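# Stack the lone carton neatly onto a carton pile

## Task

Pick up the single carton that is not part of any stack and set it on top of a stack of cartons, aligned with the cartons underneath, then release it so the gripper no longer holds it.

## Robot and tools

Robot: two arms, left_arm and right_arm, each with a two-finger parallel gripper. Both report in one shared scene frame whose origin sits on the table surface midway between the arms: +x points out across the table, +z points up, and left_arm is the arm on the +y side (arm names have nothing to do with image sides). Base of left_arm: (+0.010, +0.272, 0) m, quat_wxyz (+1.000, 0, 0, -0.014); base of right_arm: (-0.002, -0.306, 0) m, quat_wxyz (+0.998, 0, 0, -0.070). In each gripper's own axes the fingers extend along +z and close along y. end_effector_position is the point between the finger pads, roughly 1 cm short of the fingertips. Joint ranges (rad), base to hand: waist -2.880 to 2.880, shoulder 0.000 to 3.142, elbow 0.000 to 3.019, wrist pitch -1.693 to 1.571, wrist yaw -1.571 to 1.571, wrist roll -2.094 to 2.094.

Command row (used by both motion tools): 16 numbers in one flat list covering both arms, left first: x, y, z, qw, qx, qy, qz, opening for left_arm, then the same eight for right_arm. x, y, z are an absolute target for that gripper's end_effector_position, in metres, scene frame; qw, qx, qy, qz is an absolute orientation target (w first) in the scene frame. opening ranges -1 (closed) to +1 (fully open, 0.094 m). Even when only one arm should move, send all 16; for the idle arm repeat the exact pose from the last result before it went still, plus its desired opening. To keep an orientation steady, resend the same quaternion you chose rather than the possibly drifted reported one.

execute_actions(actions): actions is a list of up to 15 actions, run in order. Each action is a table of up to 15 rows, one row per control step of 1/30 s; if fewer than 15 rows are given, the last row is held for the remaining steps. An empty list just returns state and images. A target more than 0.6 m from the gripper's current position, measured along any axis of that gripper, gets the action rejected for both arms; a malformed action, or a first action failing that test against the last reported state, rejects the whole call with no motion.

Controller behaviour: every step, the commanded pose is clipped to at most 70 mm and 16 degrees away from the measured pose, then damped inverse kinematics chases it, favouring position over orientation. A distant target can therefore need several actions; after an action the arm only continues to its last clipped pose. Expect final positions to miss by a centimetre or more, usually low. Elbows never fully straighten. Printed hand positions can be slightly wrong, more so at long reach.

move(target, speed, blocking): target is one 16-number row of absolute poses as above. Each gripper travels a straight line toward its pose, both paths finishing together, lasting 0.5 to 10 s (cut off at 10 s). speed is the top path speed in m/s, 0.002 to 0.5, default 0.25; rotation is capped at twice that in rad/s, taking the shorter direction. Openings are applied at the start. Paths ignore obstacles and the other arm; grippers lag, may deviate, and can exceed speed near full stretch. Faster contacts hit harder, and aiming further past a contact presses harder. blocking=false returns after 0.5 s while motion continues; then use wait or stop before any new execute_actions or move. The result adds a move: line with the ending (done, off_target, moving, held, fault) and limits (paced = the sent pose was clipped; held = a check blocked steps, after which the arm may lurch fast), plus each gripper's distance to its pose. If only one arm is named, the other finished fine.

wait(seconds): 0 to 10; lets time pass holding the last commands; returns early if a running move ends. stop(): brakes a running move (needs stopping distance); fingers keep moving. zoom_image(camera, region): camera is cam_head_left, cam_head_right, cam_left_wrist or cam_right_wrist; region is [x0, y0, x1, y1] in pixels of that camera's latest image, top-left origin, at most 504 by 504. read_manual(section): only "licences"; no motion. finished_scene(scene): pass the current scene number to end it irreversibly; the carton must already be placed and released.

Results: a state line per arm with position and quat_wxyz; Hand target lines showing the pose each arm is being driven toward; grip_measured per gripper on the opening scale (last value of Joint positions is the opening in metres; readings may be off by about 1 mm). Calls that ran actions list end_effector_position at some steps, with HELD marking steps where part of an arm's row was held back. "pose unreachable" means the clearance check altered or blocked that arm's command. FAULT lines mean an arm stopped. Images arrive in order cam_head_left (504x504), cam_head_right (504x504), cam_left_wrist (616x616), cam_right_wrist (616x616); wrist cameras are fisheye, head cameras pinhole with radial distortion, and calibration matrices are provided and may be off by a few degrees or millimetres.

Gripping: fingers go to the opening you write (away from the extremes). To hold, command about 0.03 below grip_measured; smaller gaps hold more gently. In this task each pad's force is capped around 13 to 25 N, so grasp the carton firmly and squarely. Holding loads heats motors: MOTOR HOT appears from 85 °C; at 100 °C the arm releases and drops (OVER-TEMPERATURE FAULT), so do not linger while holding.

Avoid: knocking anything off the table (task fails), dropping or slamming the carton, pushing hard on the stack, and letting the arms collide or press on each other. Occasional external tugs on the held carton or pushes on loose items can happen; check the result afterward. Place the carton gently, aligned with the stack below, then open the gripper and lift clear.

Each tool is called after ">>>" as name(argument=value, ...), one argument or row to a line, values as JSON.

## Session

>>> execute_actions(
  actions=[],
)

Scene clock: 0.00 s.
left_arm: end_effector_position=(+0.5549, +0.1039, +0.3633) grip_measured=+1.000 end_effector_quat_wxyz=(+0.005, +0.760, +0.622, +0.189) | right_arm: end_effector_position=(+0.2666, -0.3054, +0.2463) grip_measured=+1.000 end_effector_quat_wxyz=(+0.002, +0.377, +0.926, -0.009)
Joint positions: left_arm=[-0.367  1.743  2.017 -1.649 -0.329  1.406  0.094] | right_arm=[ 0.153  1.038  1.04  -1.577  0.018  0.787  0.094]
Joint velocities: left_arm=[-0.005  0.005  0.002  0.012 -0.066  0.051  0.   ] | right_arm=[-0.015 -0.024 -0.007 -0.002 -0.037 -0.007  0.   ]
Motor temperatures (°C, as the motors report them): left_arm=[30 28 29 29 30 27] | right_arm=[31 28 29 28 30 27]
Hand target (left_arm): +0.558, +0.103, +0.374; +0.017, +0.757, +0.623, +0.195
Hand target (right_arm): +0.272, -0.305, +0.253; +0.009, +0.377, +0.926, -0.006

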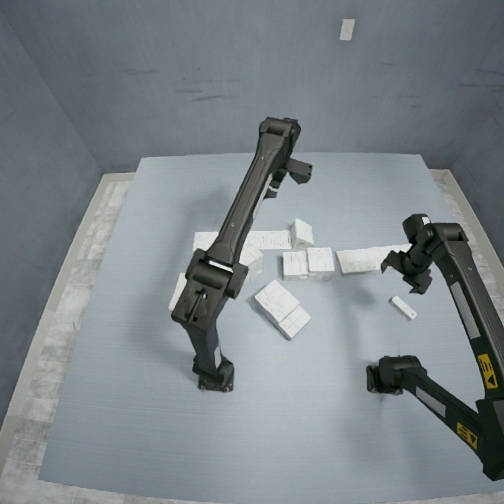

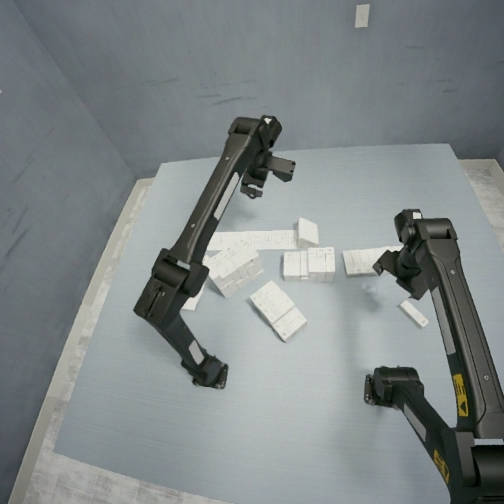

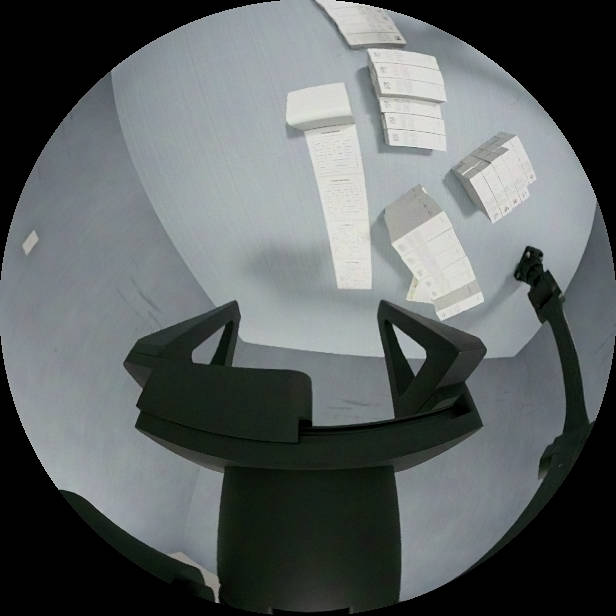

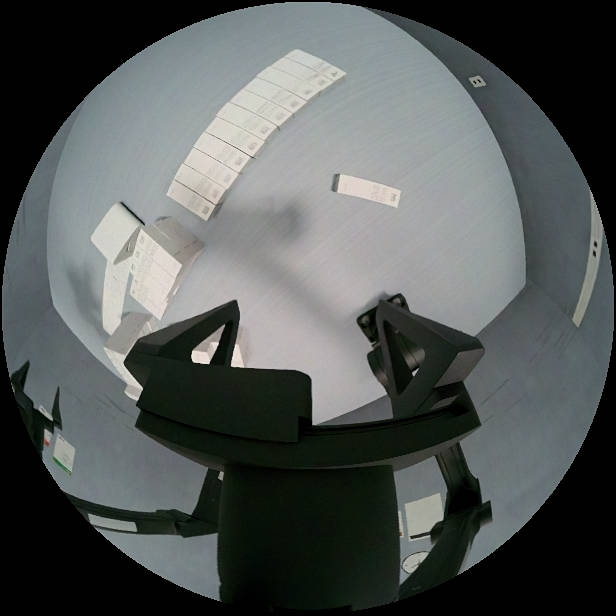

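>>> zoom_image(
  camera="cam_head_right",
  region=[150, 200, 450, 360],
)

>>> zoom_image(
  camera="cam_head_left",
  region=[150, 200, 450, 360],
)

>>> zoom_image(
  camera="cam_left_wrist",
  region=[260, 0, 600, 340],
)

>>> zoom_image(
  camera="cam_right_wrist",
  region=[60, 30, 460, 400],
)

Region (150, 200, 450, 360) of cam_head_right's 504x504 image, scaled by 1.680, with more detail than that image has; it fills the top 269 rows of this view, and the rest is white.

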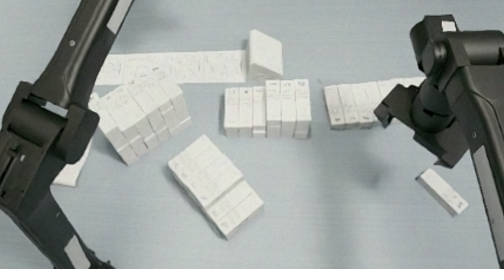

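Region (150, 200, 450, 360) of cam_head_left's 504x504 image, scaled by 1.680, with more detail than that image has; it fills the top 269 rows of this view, and the rest is white.

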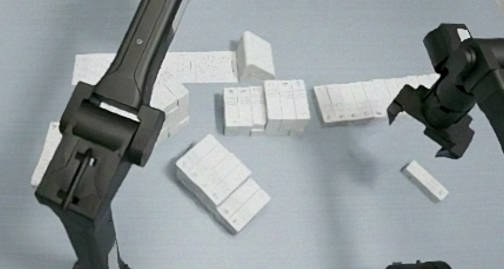

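Region (260, 0, 600, 340) of cam_left_wrist's 616x616 image, scaled by 1.482, with more detail than that image has.

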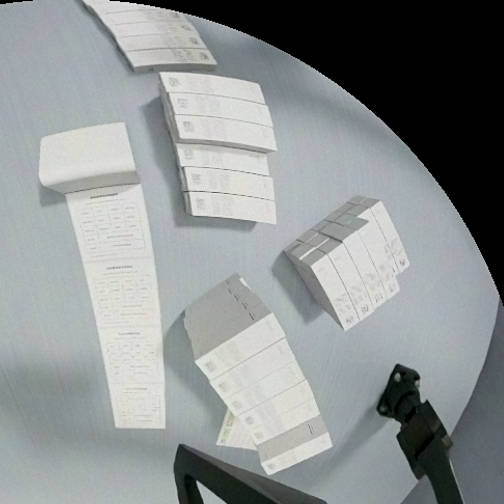

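Region (60, 30, 460, 400) of cam_right_wrist's 616x616 image, scaled by 1.260, with more detail than that image has; it fills the top 466 rows of this view, and the rest is white.

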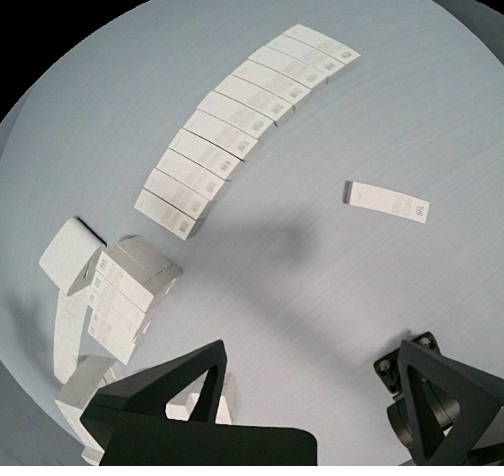

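>>> move(
  target=[0.558,0.103,0.374,0.017,0.757,0.623,0.195,1, 0.235,-0.465,0.16,0,-0.3665,0.93,0,1],
  speed=0.3,
)

Scene clock: 42.90 s.
left_arm: end_effector_position=(+0.5549, +0.1039, +0.3633) grip_measured=+1.000 end_effector_quat_wxyz=(+0.005, +0.760, +0.622, +0.189) | right_arm: end_effector_position=(+0.2366, -0.4645, +0.1700) grip_measured=+1.000 end_effector_quat_wxyz=(+0.008, -0.365, +0.931, -0.011)
Joint positions: left_arm=[-0.367  1.743  2.017 -1.649 -0.329  1.406  0.094] | right_arm=[-0.446  1.091  0.875 -1.328 -0.001 -1.332  0.094]
Joint velocities: left_arm=[-0.015 -0.015  0.002 -0.012 -0.007 -0.007  0.   ] | right_arm=[-0.015 -0.015  0.012 -0.012 -0.081 -0.095  0.   ]
Motor temperatures (°C, as the motors report them): left_arm=[30 30 33 29 30 27] | right_arm=[31 28 34 28 30 27]
Hand target (left_arm): +0.558, +0.103, +0.374; +0.017, +0.757, +0.623, +0.195
Hand target (right_arm): +0.235, -0.465, +0.160; +0.003, -0.367, +0.930, -0.001
Off the commanded pose (left_arm): 0.011 m, 2 deg.
Off the commanded pose (right_arm): 0.010 m, 2 deg.
move: off_target (left_arm)
camera_calibration (this result's frames):
cam_right_wrist: T_world_to_cam=[[0.679814, -0.73306, 0.0218158, -0.500306], [-0.604735, -0.543484, 0.582169, -0.206402], [-0.414908, -0.408959, -0.812775, 0.168723], [0, 0, 0, 1]] pos_world=[0.285301, -0.40993, 0.26821]

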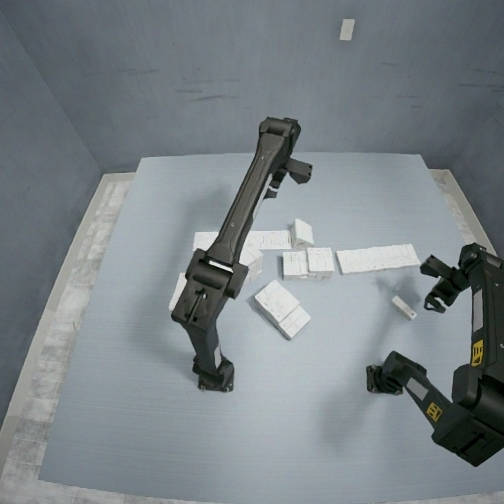

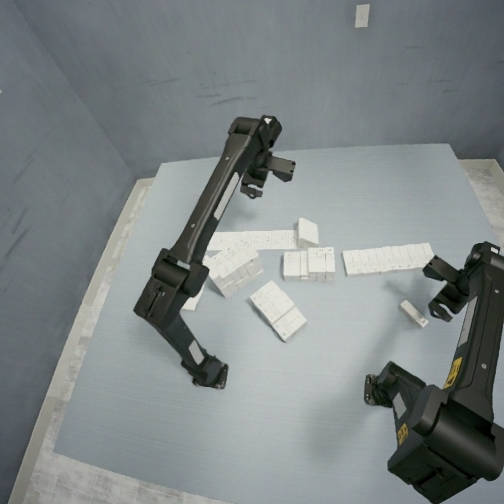

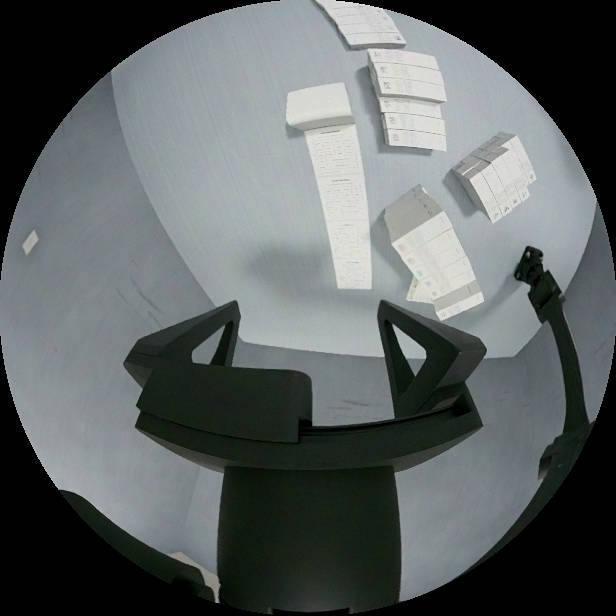

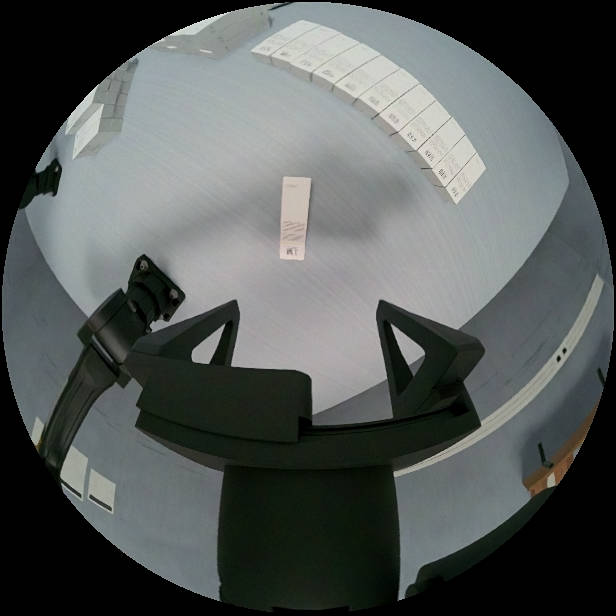

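>>> move(
  target=[0.558,0.103,0.374,0.017,0.757,0.623,0.195,1, 0.248,-0.435,0.08,0,-0.35,0.937,0,1],
  speed=0.15,
)

>>> zoom_image(
  camera="cam_head_right",
  region=[340, 230, 504, 360],
)

Scene clock: 55.77 s.
left_arm: end_effector_position=(+0.5549, +0.1039, +0.3633) grip_measured=+1.000 end_effector_quat_wxyz=(+0.005, +0.760, +0.622, +0.189) | right_arm: end_effector_position=(+0.2489, -0.4371, +0.0863) grip_measured=+1.000 end_effector_quat_wxyz=(+0.003, -0.352, +0.936, -0.003)
Joint positions: left_arm=[-0.367  1.743  2.017 -1.649 -0.329  1.406  0.094] | right_arm=[-0.342  1.183  0.708 -1.086 -0.001 -1.2    0.094]
Joint velocities: left_arm=[-0.005  0.005 -0.002 -0.022  0.037 -0.037  0.   ] | right_arm=[ 0.005 -0.005 -0.022 -0.027 -0.007 -0.007  0.   ]
Motor temperatures (°C, as the motors report them): left_arm=[30 30 33 29 30 27] | right_arm=[31 28 33 28 30 27]
Hand target (left_arm): +0.558, +0.103, +0.374; +0.017, +0.757, +0.623, +0.195
Hand target (right_arm): +0.249, -0.435, +0.080; -0.001, -0.350, +0.937, +0.000
Off the commanded pose (left_arm): 0.011 m, 2 deg.
Off the commanded pose (right_arm): 0.007 m, 1 deg.
move: off_target (left_arm)
camera_calibration (this result's frames):
cam_right_wrist: T_world_to_cam=[[0.659902, -0.751335, 0.00503224, -0.488322], [-0.611542, -0.533205, 0.584558, -0.129413], [-0.436516, -0.388828, -0.811336, 0.131015], [0, 0, 0, 1]] pos_world=[0.300293, -0.384954, 0.184404]

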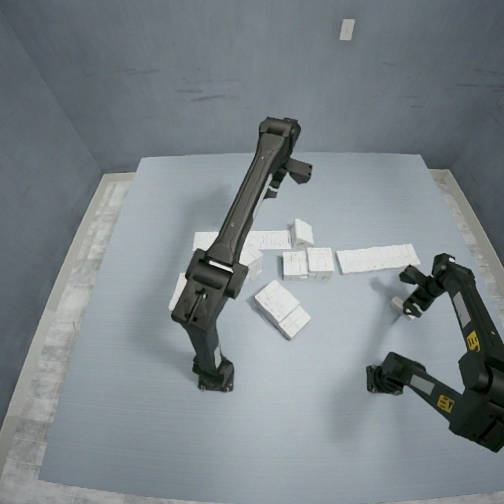

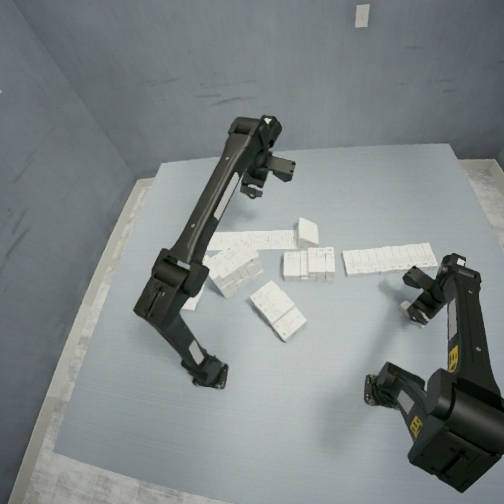

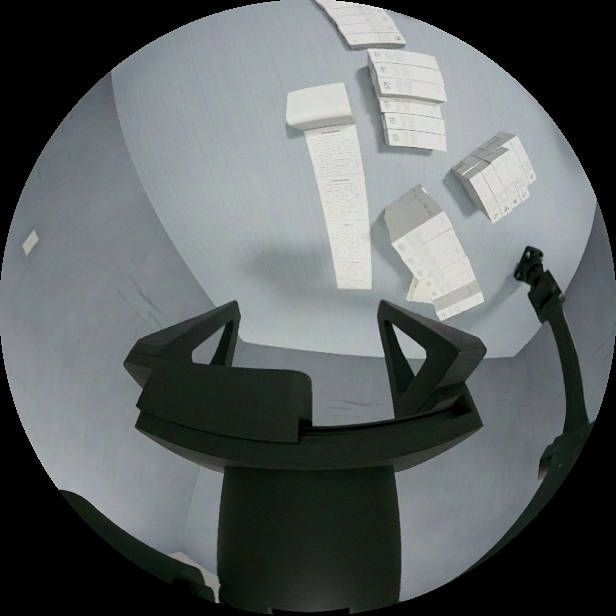

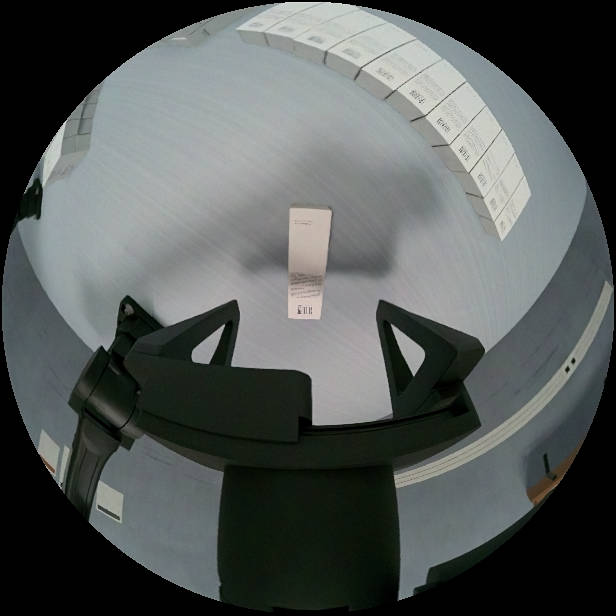

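Region (340, 230, 504, 360) of cam_head_right's 504x504 image, scaled by 3.073, with more detail than that image has; it fills the top 400 rows of this view, and the rest is white.

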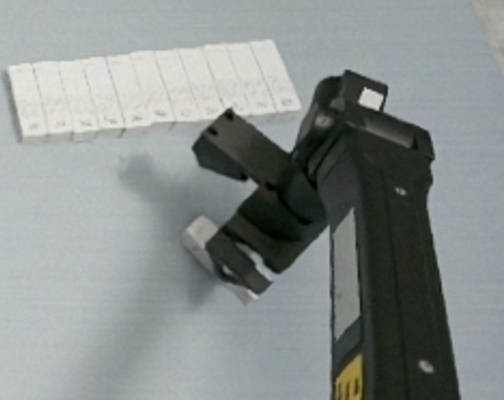

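>>> move(
  target=[0.558,0.103,0.374,0.017,0.757,0.623,0.195,1, 0.249,-0.432,0.022,0,-0.345,0.939,0,0.4],
  speed=0.08,
)

Scene clock: 73.87 s.
left_arm: end_effector_position=(+0.5549, +0.1039, +0.3633) grip_measured=+1.000 end_effector_quat_wxyz=(+0.005, +0.760, +0.622, +0.189) | right_arm: end_effector_position=(+0.2517, -0.4360, +0.0299) grip_measured=+0.402 end_effector_quat_wxyz=(+0.006, -0.345, +0.939, -0.006)
Joint positions: left_arm=[-0.367  1.743  2.017 -1.649 -0.329  1.406  0.094] | right_arm=[-0.334  1.29   0.619 -0.882 -0.001 -1.177  0.066]
Joint velocities: left_arm=[-0.005  0.005  0.002 -0.002  0.037  0.022  0.   ] | right_arm=[-0.005  0.005  0.022 -0.012 -0.037  0.007 -0.001]
Motor temperatures (°C, as the motors report them): left_arm=[30 31 33 29 30 27] | right_arm=[31 28 33 28 30 27]
Hand target (left_arm): +0.558, +0.103, +0.374; +0.017, +0.757, +0.623, +0.195
Hand target (right_arm): +0.249, -0.432, +0.022; -0.000, -0.345, +0.939, -0.000
Off the commanded pose (left_arm): 0.011 m, 2 deg.
Off the commanded pose (right_arm): 0.009 m, 1 deg.
move: off_target (left_arm)
camera_calibration (this result's frames):
cam_right_wrist: T_world_to_cam=[[0.64859, -0.761038, 0.0123372, -0.490676], [-0.623616, -0.52204, 0.581874, -0.086142], [-0.436388, -0.385091, -0.813185, 0.088577], [0, 0, 0, 1]] pos_world=[0.303182, -0.384282, 0.128207]

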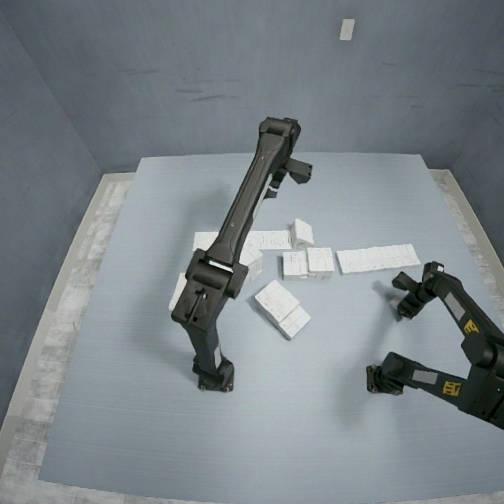

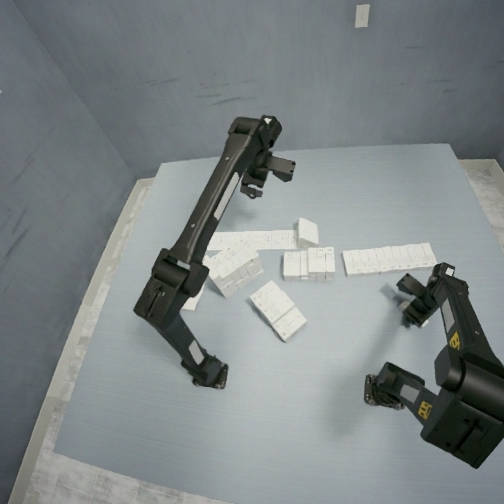

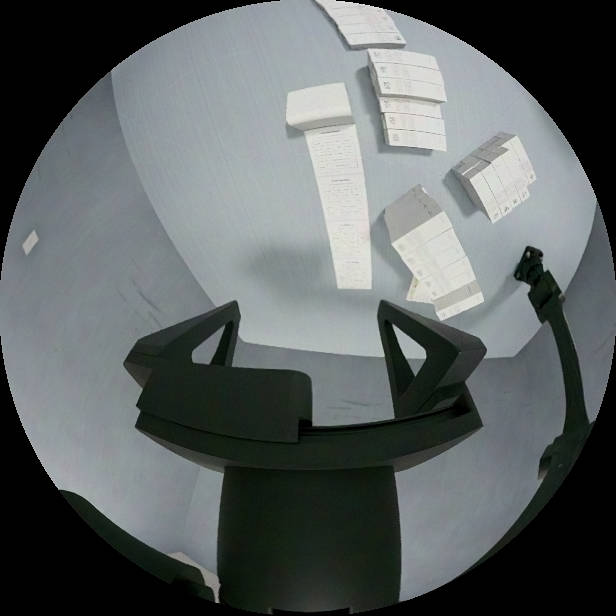

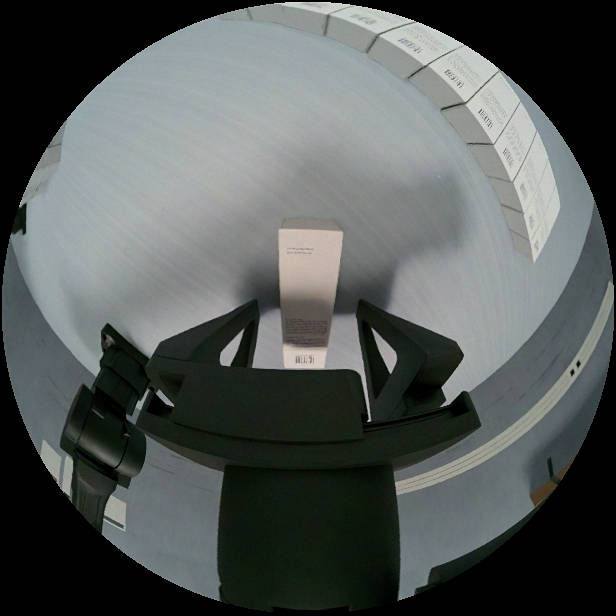

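>>> move(
  target=[0.558,0.103,0.374,0.017,0.757,0.623,0.195,1, 0.249,-0.432,0.011,0,-0.345,0.939,0,0.2],
  speed=0.05,
)

>>> move(
  target=[0.558,0.103,0.374,0.017,0.757,0.623,0.195,1, 0.249,-0.432,0.011,0,-0.345,0.939,0,-0.5],
)

Scene clock: 86.23 s.
left_arm: end_effector_position=(+0.5549, +0.1039, +0.3633) grip_measured=+1.000 end_effector_quat_wxyz=(+0.005, +0.760, +0.622, +0.189) | right_arm: end_effector_position=(+0.2520, -0.4361, +0.0198) grip_measured=+0.202 end_effector_quat_wxyz=(+0.007, -0.345, +0.939, -0.007)
Joint positions: left_arm=[-0.367  1.743  2.017 -1.649 -0.329  1.406  0.094] | right_arm=[-0.334  1.312  0.604 -0.843 -0.001 -1.176  0.056]
Joint velocities: left_arm=[-0.015 -0.005 -0.002  0.007 -0.037  0.051  0.   ] | right_arm=[-0.005 -0.005 -0.022  0.012 -0.037  0.007  0.001]
Motor temperatures (°C, as the motors report them): left_arm=[30 31 34 29 30 27] | right_arm=[31 28 32 28 30 27]
Hand target (left_arm): +0.558, +0.103, +0.374; +0.017, +0.757, +0.623, +0.195
Hand target (right_arm): +0.249, -0.432, +0.011; -0.000, -0.345, +0.939, -0.000
Off the commanded pose (left_arm): 0.011 m, 2 deg.
Off the commanded pose (right_arm): 0.010 m, 1 deg.
move: off_target (left_arm)
camera_calibration (this result's frames):
cam_right_wrist: T_world_to_cam=[[0.647977, -0.761516, 0.0147981, -0.49092], [-0.6254, -0.520864, 0.581013, -0.0791969], [-0.434743, -0.385738, -0.81376, 0.0797437], [0, 0, 0, 1]] pos_world=[0.303243, -0.384334, 0.118171]

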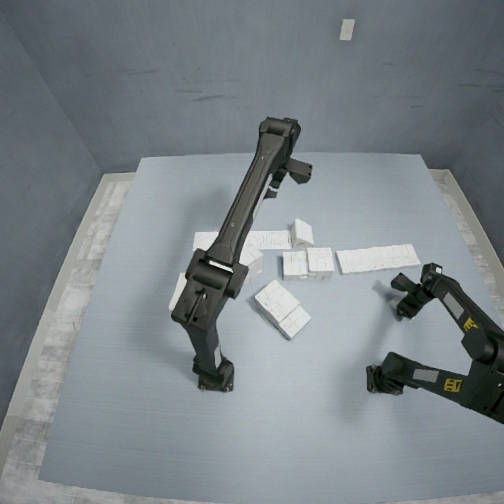

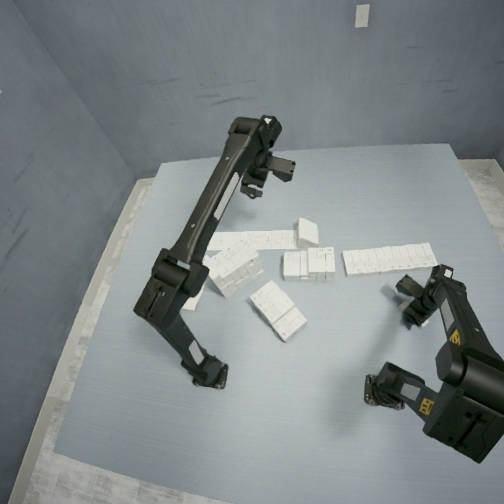

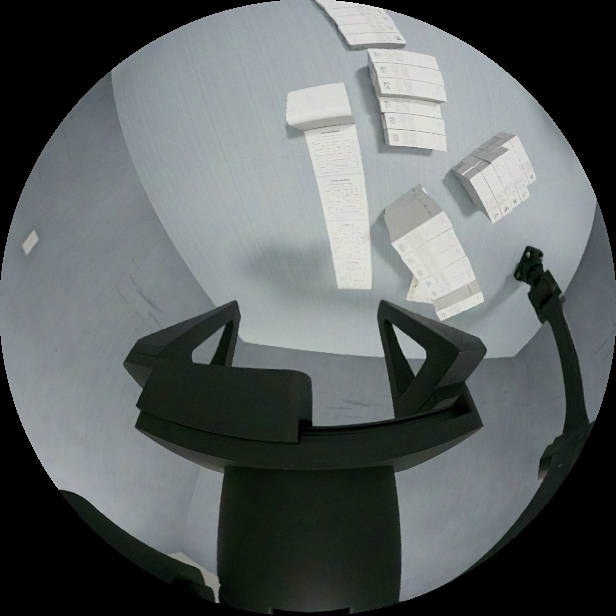

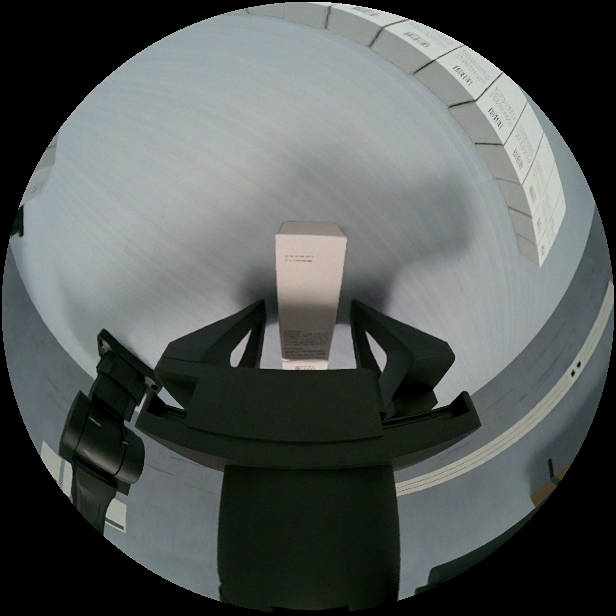

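Scene clock: 86.93 s.
left_arm: end_effector_position=(+0.5549, +0.1039, +0.3633) grip_measured=+1.000 end_effector_quat_wxyz=(+0.005, +0.760, +0.622, +0.189) | right_arm: end_effector_position=(+0.2520, -0.4361, +0.0198) grip_measured=-0.350 end_effector_quat_wxyz=(+0.007, -0.345, +0.939, -0.007)
Joint positions: left_arm=[-0.367  1.743  2.017 -1.649 -0.329  1.406  0.094] | right_arm=[-0.334  1.312  0.604 -0.843 -0.001 -1.176  0.031]
Joint velocities: left_arm=[ 0.005 -0.005 -0.002 -0.027  0.051 -0.051  0.   ] | right_arm=[-0.005  0.005  0.002  0.002  0.037  0.007 -0.001]
Motor temperatures (°C, as the motors report them): left_arm=[30 31 34 29 30 27] | right_arm=[31 28 32 28 30 27]
Hand target (left_arm): +0.558, +0.103, +0.374; +0.017, +0.757, +0.623, +0.195
Hand target (right_arm): +0.249, -0.432, +0.011; -0.000, -0.345, +0.939, -0.000
Off the commanded pose (left_arm): 0.011 m, 2 deg.
Off the commanded pose (right_arm): 0.010 m, 1 deg.
move: off_target (left_arm)
camera_calibration (this result's frames):
cam_right_wrist: T_world_to_cam=[[0.647977, -0.761516, 0.0147981, -0.49092], [-0.6254, -0.520864, 0.581013, -0.0791969], [-0.434743, -0.385738, -0.81376, 0.0797437], [0, 0, 0, 1]] pos_world=[0.303243, -0.384334, 0.118171]

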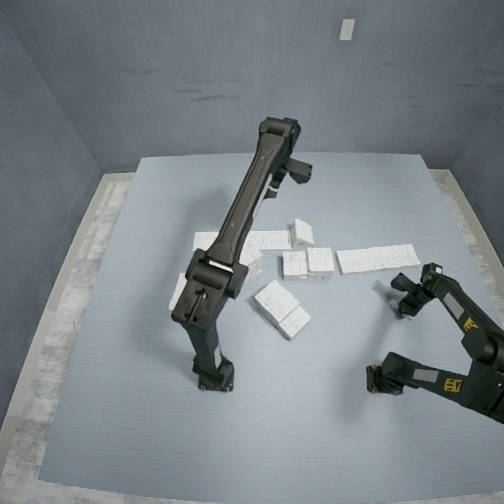

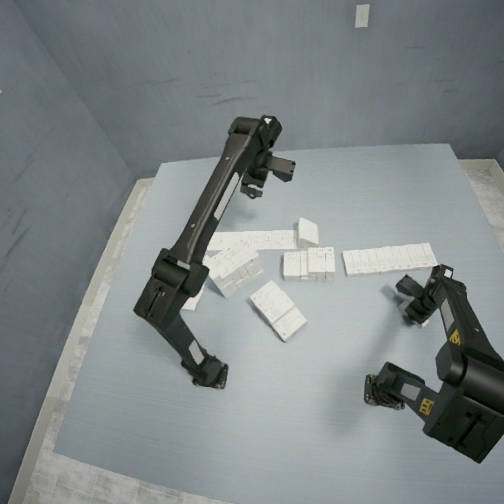

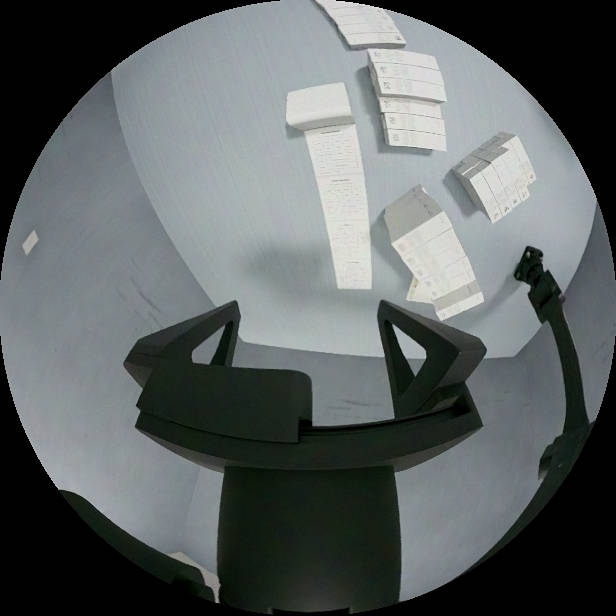

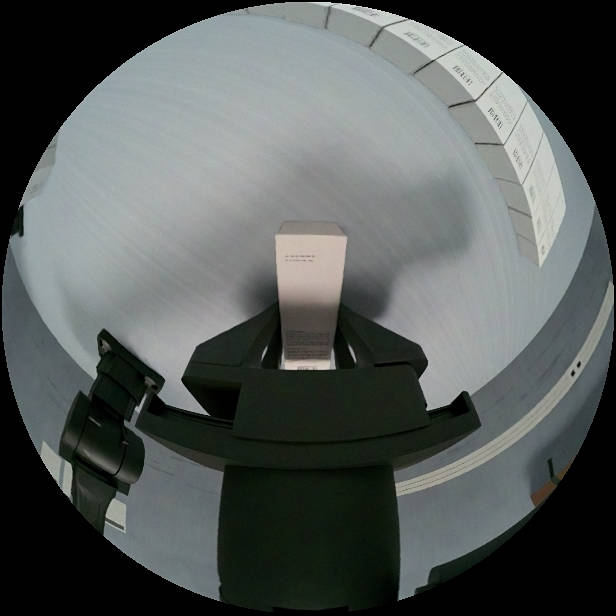

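>>> move(
  target=[0.50,0.16,0.37,0.017,0.757,0.623,0.195,1, 0.26,-0.40,0.18,0,-0.2,0.98,0,-0.45],
  speed=0.2,
)

>>> move(
  target=[0.40,0.30,0.35,0.017,0.757,0.623,0.195,1, 0.37,-0.15,0.20,0,0,1,0,-0.45],
  speed=0.2,
)

Scene clock: 97.43 s.
left_arm: end_effector_position=(+0.4997, +0.1559, +0.3708) grip_measured=+1.000 end_effector_quat_wxyz=(+0.015, +0.755, +0.626, +0.195) | right_arm: end_effector_position=(+0.2474, -0.3969, +0.1633) grip_measured=-0.350 end_effector_quat_wxyz=(-0.016, -0.201, +0.979, +0.012)
Joint positions: left_arm=[-0.31   1.528  1.766 -1.573 -0.318  1.457  0.094] | right_arm=[-0.211  1.082  0.85  -1.378 -0.003 -0.756  0.031]
Joint velocities: left_arm=[ 0.005 -0.005 -0.002  0.027  0.022  0.007  0.   ] | right_arm=[-0.015 -0.005  0.012 -0.007 -0.095 -0.007 -0.   ]
Motor temperatures (°C, as the motors report them): left_arm=[30 31 34 29 30 27] | right_arm=[31 28 33 28 30 27]
Hand target (left_arm): +0.500, +0.160, +0.369; +0.016, +0.757, +0.623, +0.195
Hand target (right_arm): +0.258, -0.399, +0.181; -0.000, -0.200, +0.980, +0.000
Off the commanded pose (left_arm): 0.004 m, 0 deg.
Off the commanded pose (right_arm): 0.021 m, 2 deg.
move: off_target (right_arm)
camera_calibration (this result's frames):
cam_left_wrist: T_world_to_cam=[[-0.938569, 0.221179, -0.264892, 0.536312], [-0.066424, 0.637457, 0.767617, -0.341856], [0.338639, 0.738057, -0.583606, 0.0597021], [0, 0, 0, 1]] pos_world=[0.460441, 0.0552338, 0.439322]
cam_right_wrist: T_world_to_cam=[[0.395259, -0.917985, -0.032785, -0.452072], [-0.720223, -0.331866, 0.609216, -0.0511552], [-0.570131, -0.217186, -0.792326, 0.306572], [0, 0, 0, 1]] pos_world=[0.316629, -0.365389, 0.259249]

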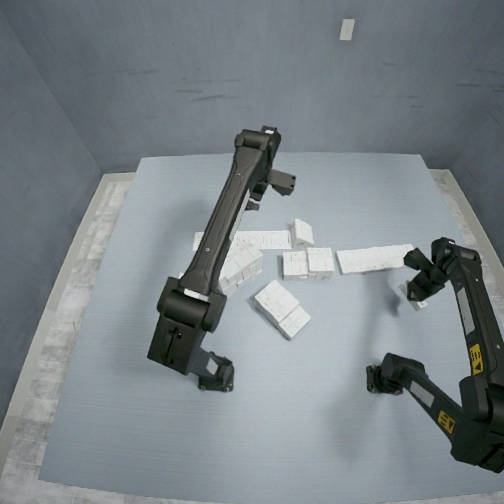

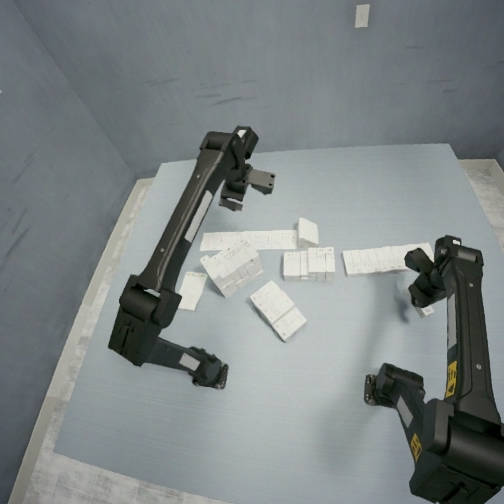

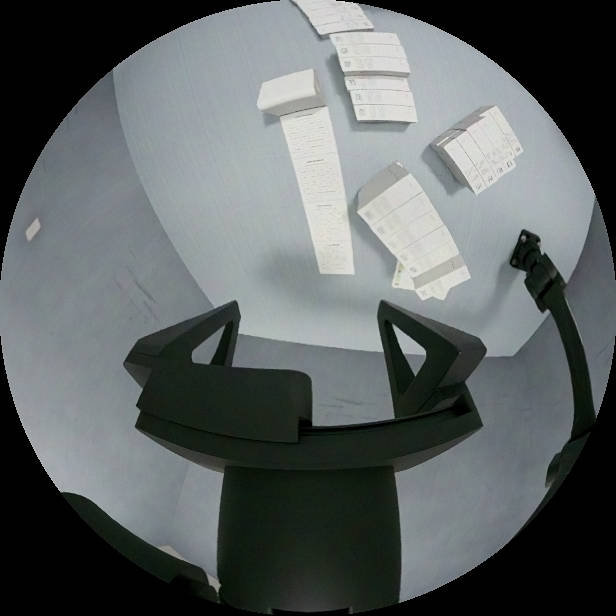

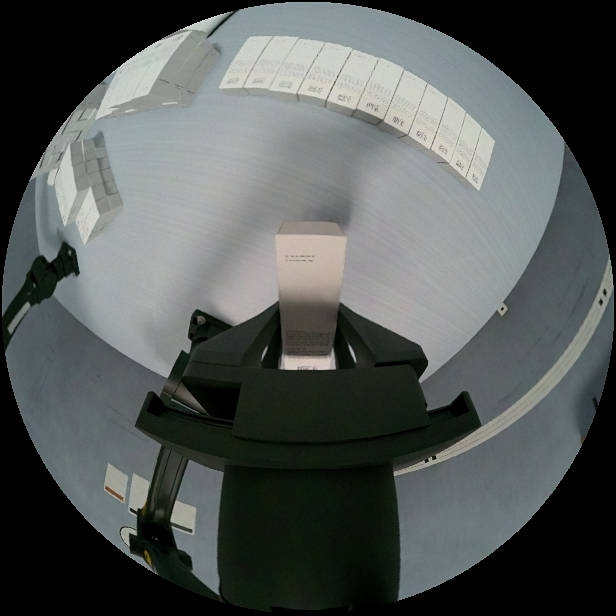

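Scene clock: 99.43 s.
left_arm: end_effector_position=(+0.4001, +0.2970, +0.3509) grip_measured=+1.000 end_effector_quat_wxyz=(+0.014, +0.754, +0.628, +0.192) | right_arm: end_effector_position=(+0.3562, -0.1554, +0.1899) grip_measured=-0.350 end_effector_quat_wxyz=(-0.011, -0.006, +1.000, -0.002)
Joint positions: left_arm=[-0.008  1.179  1.374 -1.454 -0.233  1.754  0.094] | right_arm=[ 0.535  1.39   1.181 -1.383 -0.004  0.384  0.031]
Joint velocities: left_arm=[-0.015  0.005 -0.022  0.007 -0.022  0.007  0.   ] | right_arm=[-0.015  0.005 -0.007 -0.017 -0.066  0.037 -0.   ]
Motor temperatures (°C, as the motors report them): left_arm=[30 31 33 29 30 27] | right_arm=[31 28 33 28 30 27]
Hand target (left_arm): +0.400, +0.299, +0.348; +0.015, +0.757, +0.624, +0.193
Hand target (right_arm): +0.370, -0.150, +0.200; -0.004, -0.000, +1.000, -0.001
Off the commanded pose (left_arm): 0.003 m, 1 deg.
Off the commanded pose (right_arm): 0.018 m, 1 deg.
move: off_target (right_arm)
camera_calibration (this result's frames):
cam_left_wrist: T_world_to_cam=[[-0.941011, 0.215923, -0.260528, 0.407333], [-0.0654628, 0.639224, 0.76623, -0.42354], [0.331982, 0.738086, -0.587382, -0.0183763], [0, 0, 0, 1]] pos_world=[0.36168, 0.196347, 0.419857]
cam_right_wrist: T_world_to_cam=[[0.0137455, -0.999905, 0.000868614, -0.155732], [-0.795456, -0.0104086, 0.605922, 0.168555], [-0.605855, -0.00901962, -0.795524, 0.487845], [0, 0, 0, 1]] pos_world=[0.431782, -0.149562, 0.286097]

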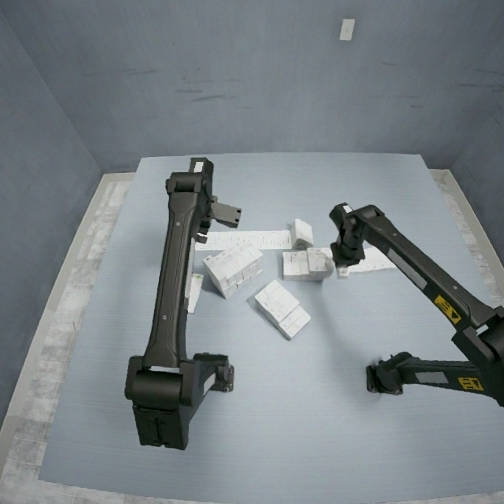

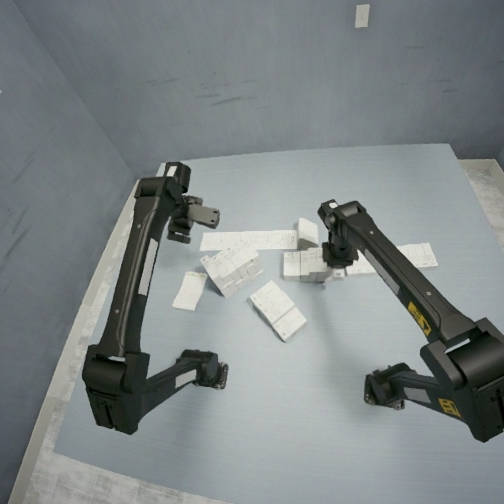

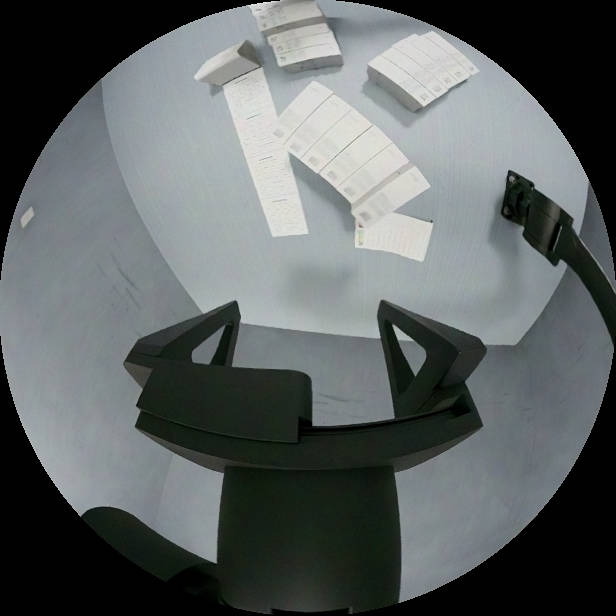

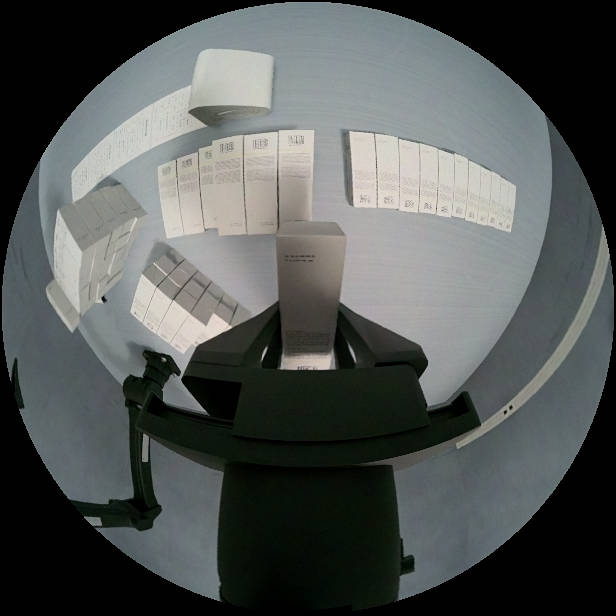

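>>> zoom_image(
  camera="cam_right_wrist",
  region=[130, 100, 370, 260],
)

>>> zoom_image(
  camera="cam_head_left",
  region=[240, 210, 380, 310],
)

Region (130, 100, 370, 260) of cam_right_wrist's 616x616 image, scaled by 2.100, with more detail than that image has.

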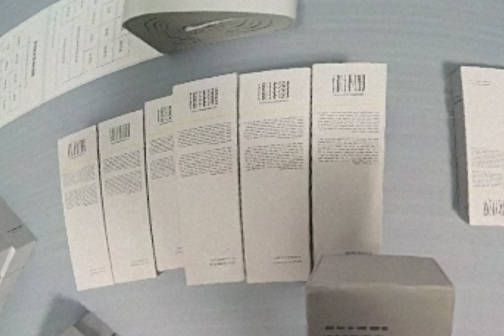

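Region (240, 210, 380, 310) of cam_head_left's 504x504 image, scaled by 3.600, with more detail than that image has; it fills the top 360 rows of this view, and the rest is white.

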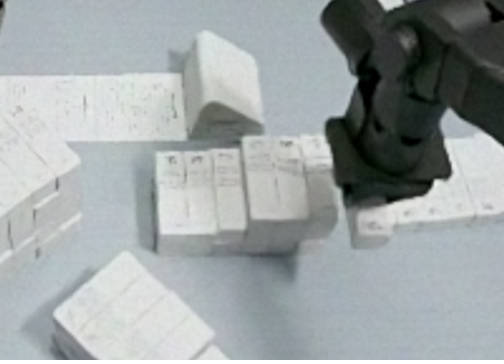

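>>> move(
  target=[0.40,0.30,0.35,0.017,0.757,0.623,0.195,1, 0.443,-0.138,0.148,0,0,1,0,-0.45],
  speed=0.1,
)

>>> zoom_image(
  camera="cam_right_wrist",
  region=[160, 100, 460, 380],
)

>>> zoom_image(
  camera="cam_head_left",
  region=[240, 190, 400, 310],
)

Scene clock: 128.80 s.
left_arm: end_effector_position=(+0.4001, +0.2969, +0.3509) grip_measured=+1.000 end_effector_quat_wxyz=(+0.014, +0.756, +0.626, +0.192) | right_arm: end_effector_position=(+0.4222, -0.1425, +0.1413) grip_measured=-0.350 end_effector_quat_wxyz=(-0.016, +0.001, +1.000, -0.005)
Joint positions: left_arm=[-0.008  1.179  1.374 -1.454 -0.233  1.759  0.094] | right_arm=[ 0.506  1.598  1.278 -1.283 -0.002  0.368  0.031]
Joint velocities: left_arm=[-0.015 -0.024  0.007 -0.017 -0.037  0.051  0.   ] | right_arm=[-0.005  0.005  0.002 -0.002  0.037 -0.022  0.   ]
Motor temperatures (°C, as the motors report them): left_arm=[30 30 33 29 30 27] | right_arm=[31 28 37 28 30 27]
Hand target (left_arm): +0.400, +0.300, +0.350; +0.017, +0.757, +0.623, +0.195
Hand target (right_arm): +0.443, -0.139, +0.148; +0.001, +0.000, +1.000, +0.000
Off the commanded pose (left_arm): 0.003 m, 1 deg.
Off the commanded pose (right_arm): 0.022 m, 2 deg.
move: off_target (right_arm)
camera_calibration (this result's frames):
cam_left_wrist: T_world_to_cam=[[-0.940135, 0.221395, -0.259094, 0.40488], [-0.0609425, 0.638783, 0.76697, -0.425373], [0.335308, 0.736845, -0.58705, -0.0193791], [0, 0, 0, 1]] pos_world=[0.361216, 0.196362, 0.419774]
cam_right_wrist: T_world_to_cam=[[0.000469837, -0.999983, 0.00585383, -0.138785], [-0.790259, 0.00321578, 0.612764, 0.249356], [-0.612773, -0.00491394, -0.790244, 0.49197], [0, 0, 0, 1]] pos_world=[0.498587, -0.137167, 0.236792]

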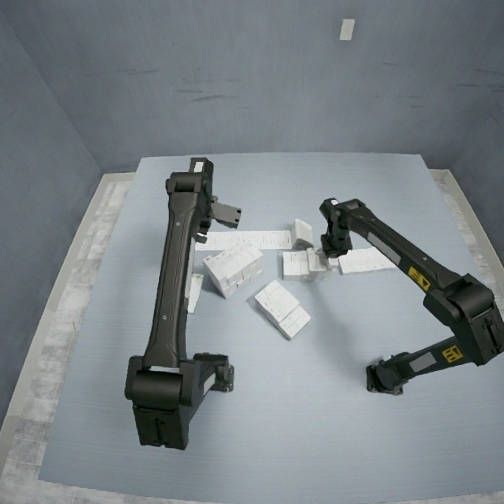

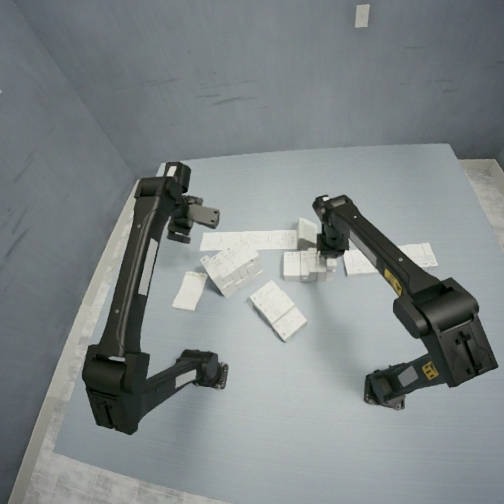

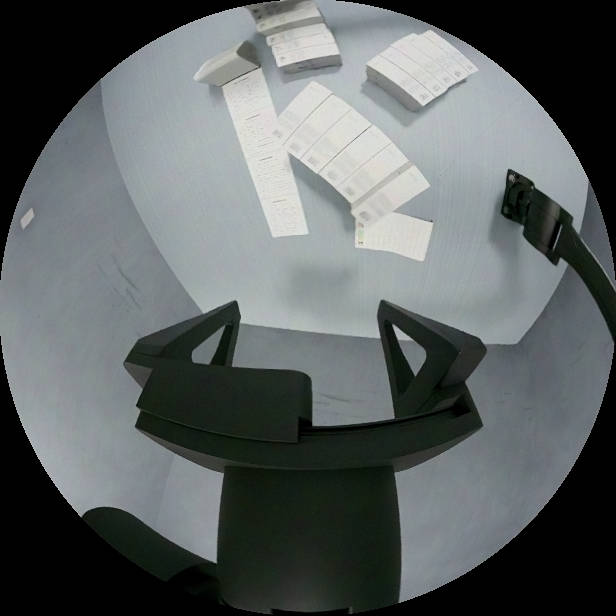

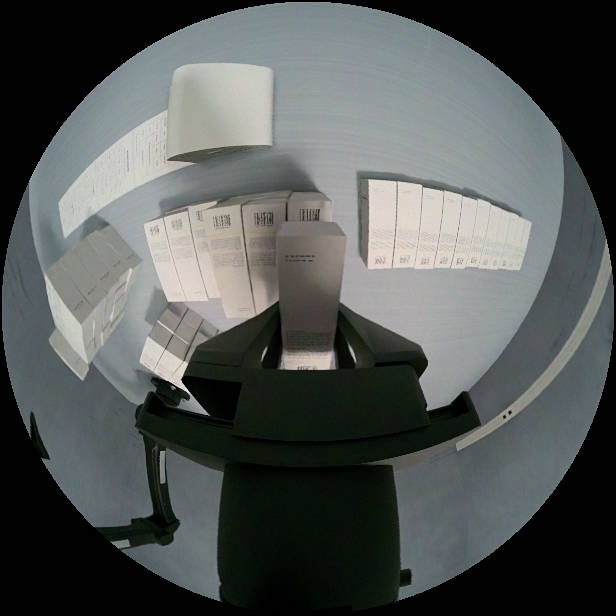

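Region (160, 100, 460, 380) of cam_right_wrist's 616x616 image, scaled by 1.680, with more detail than that image has; it fills the top 470 rows of this view, and the rest is white.

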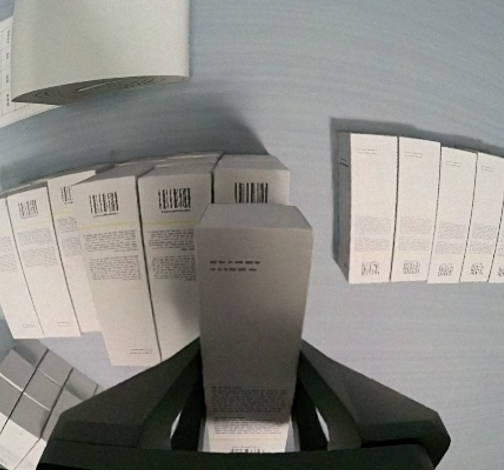

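Region (240, 190, 400, 310) of cam_head_left's 504x504 image, scaled by 3.150, with more detail than that image has; it fills the top 378 rows of this view, and the rest is white.

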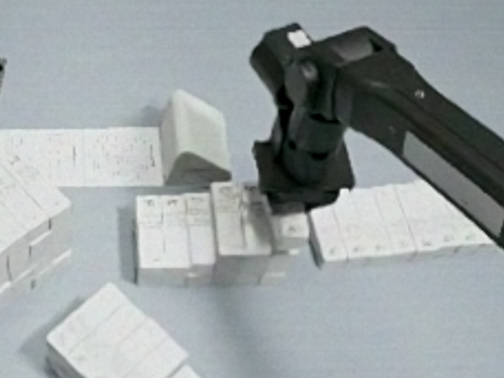

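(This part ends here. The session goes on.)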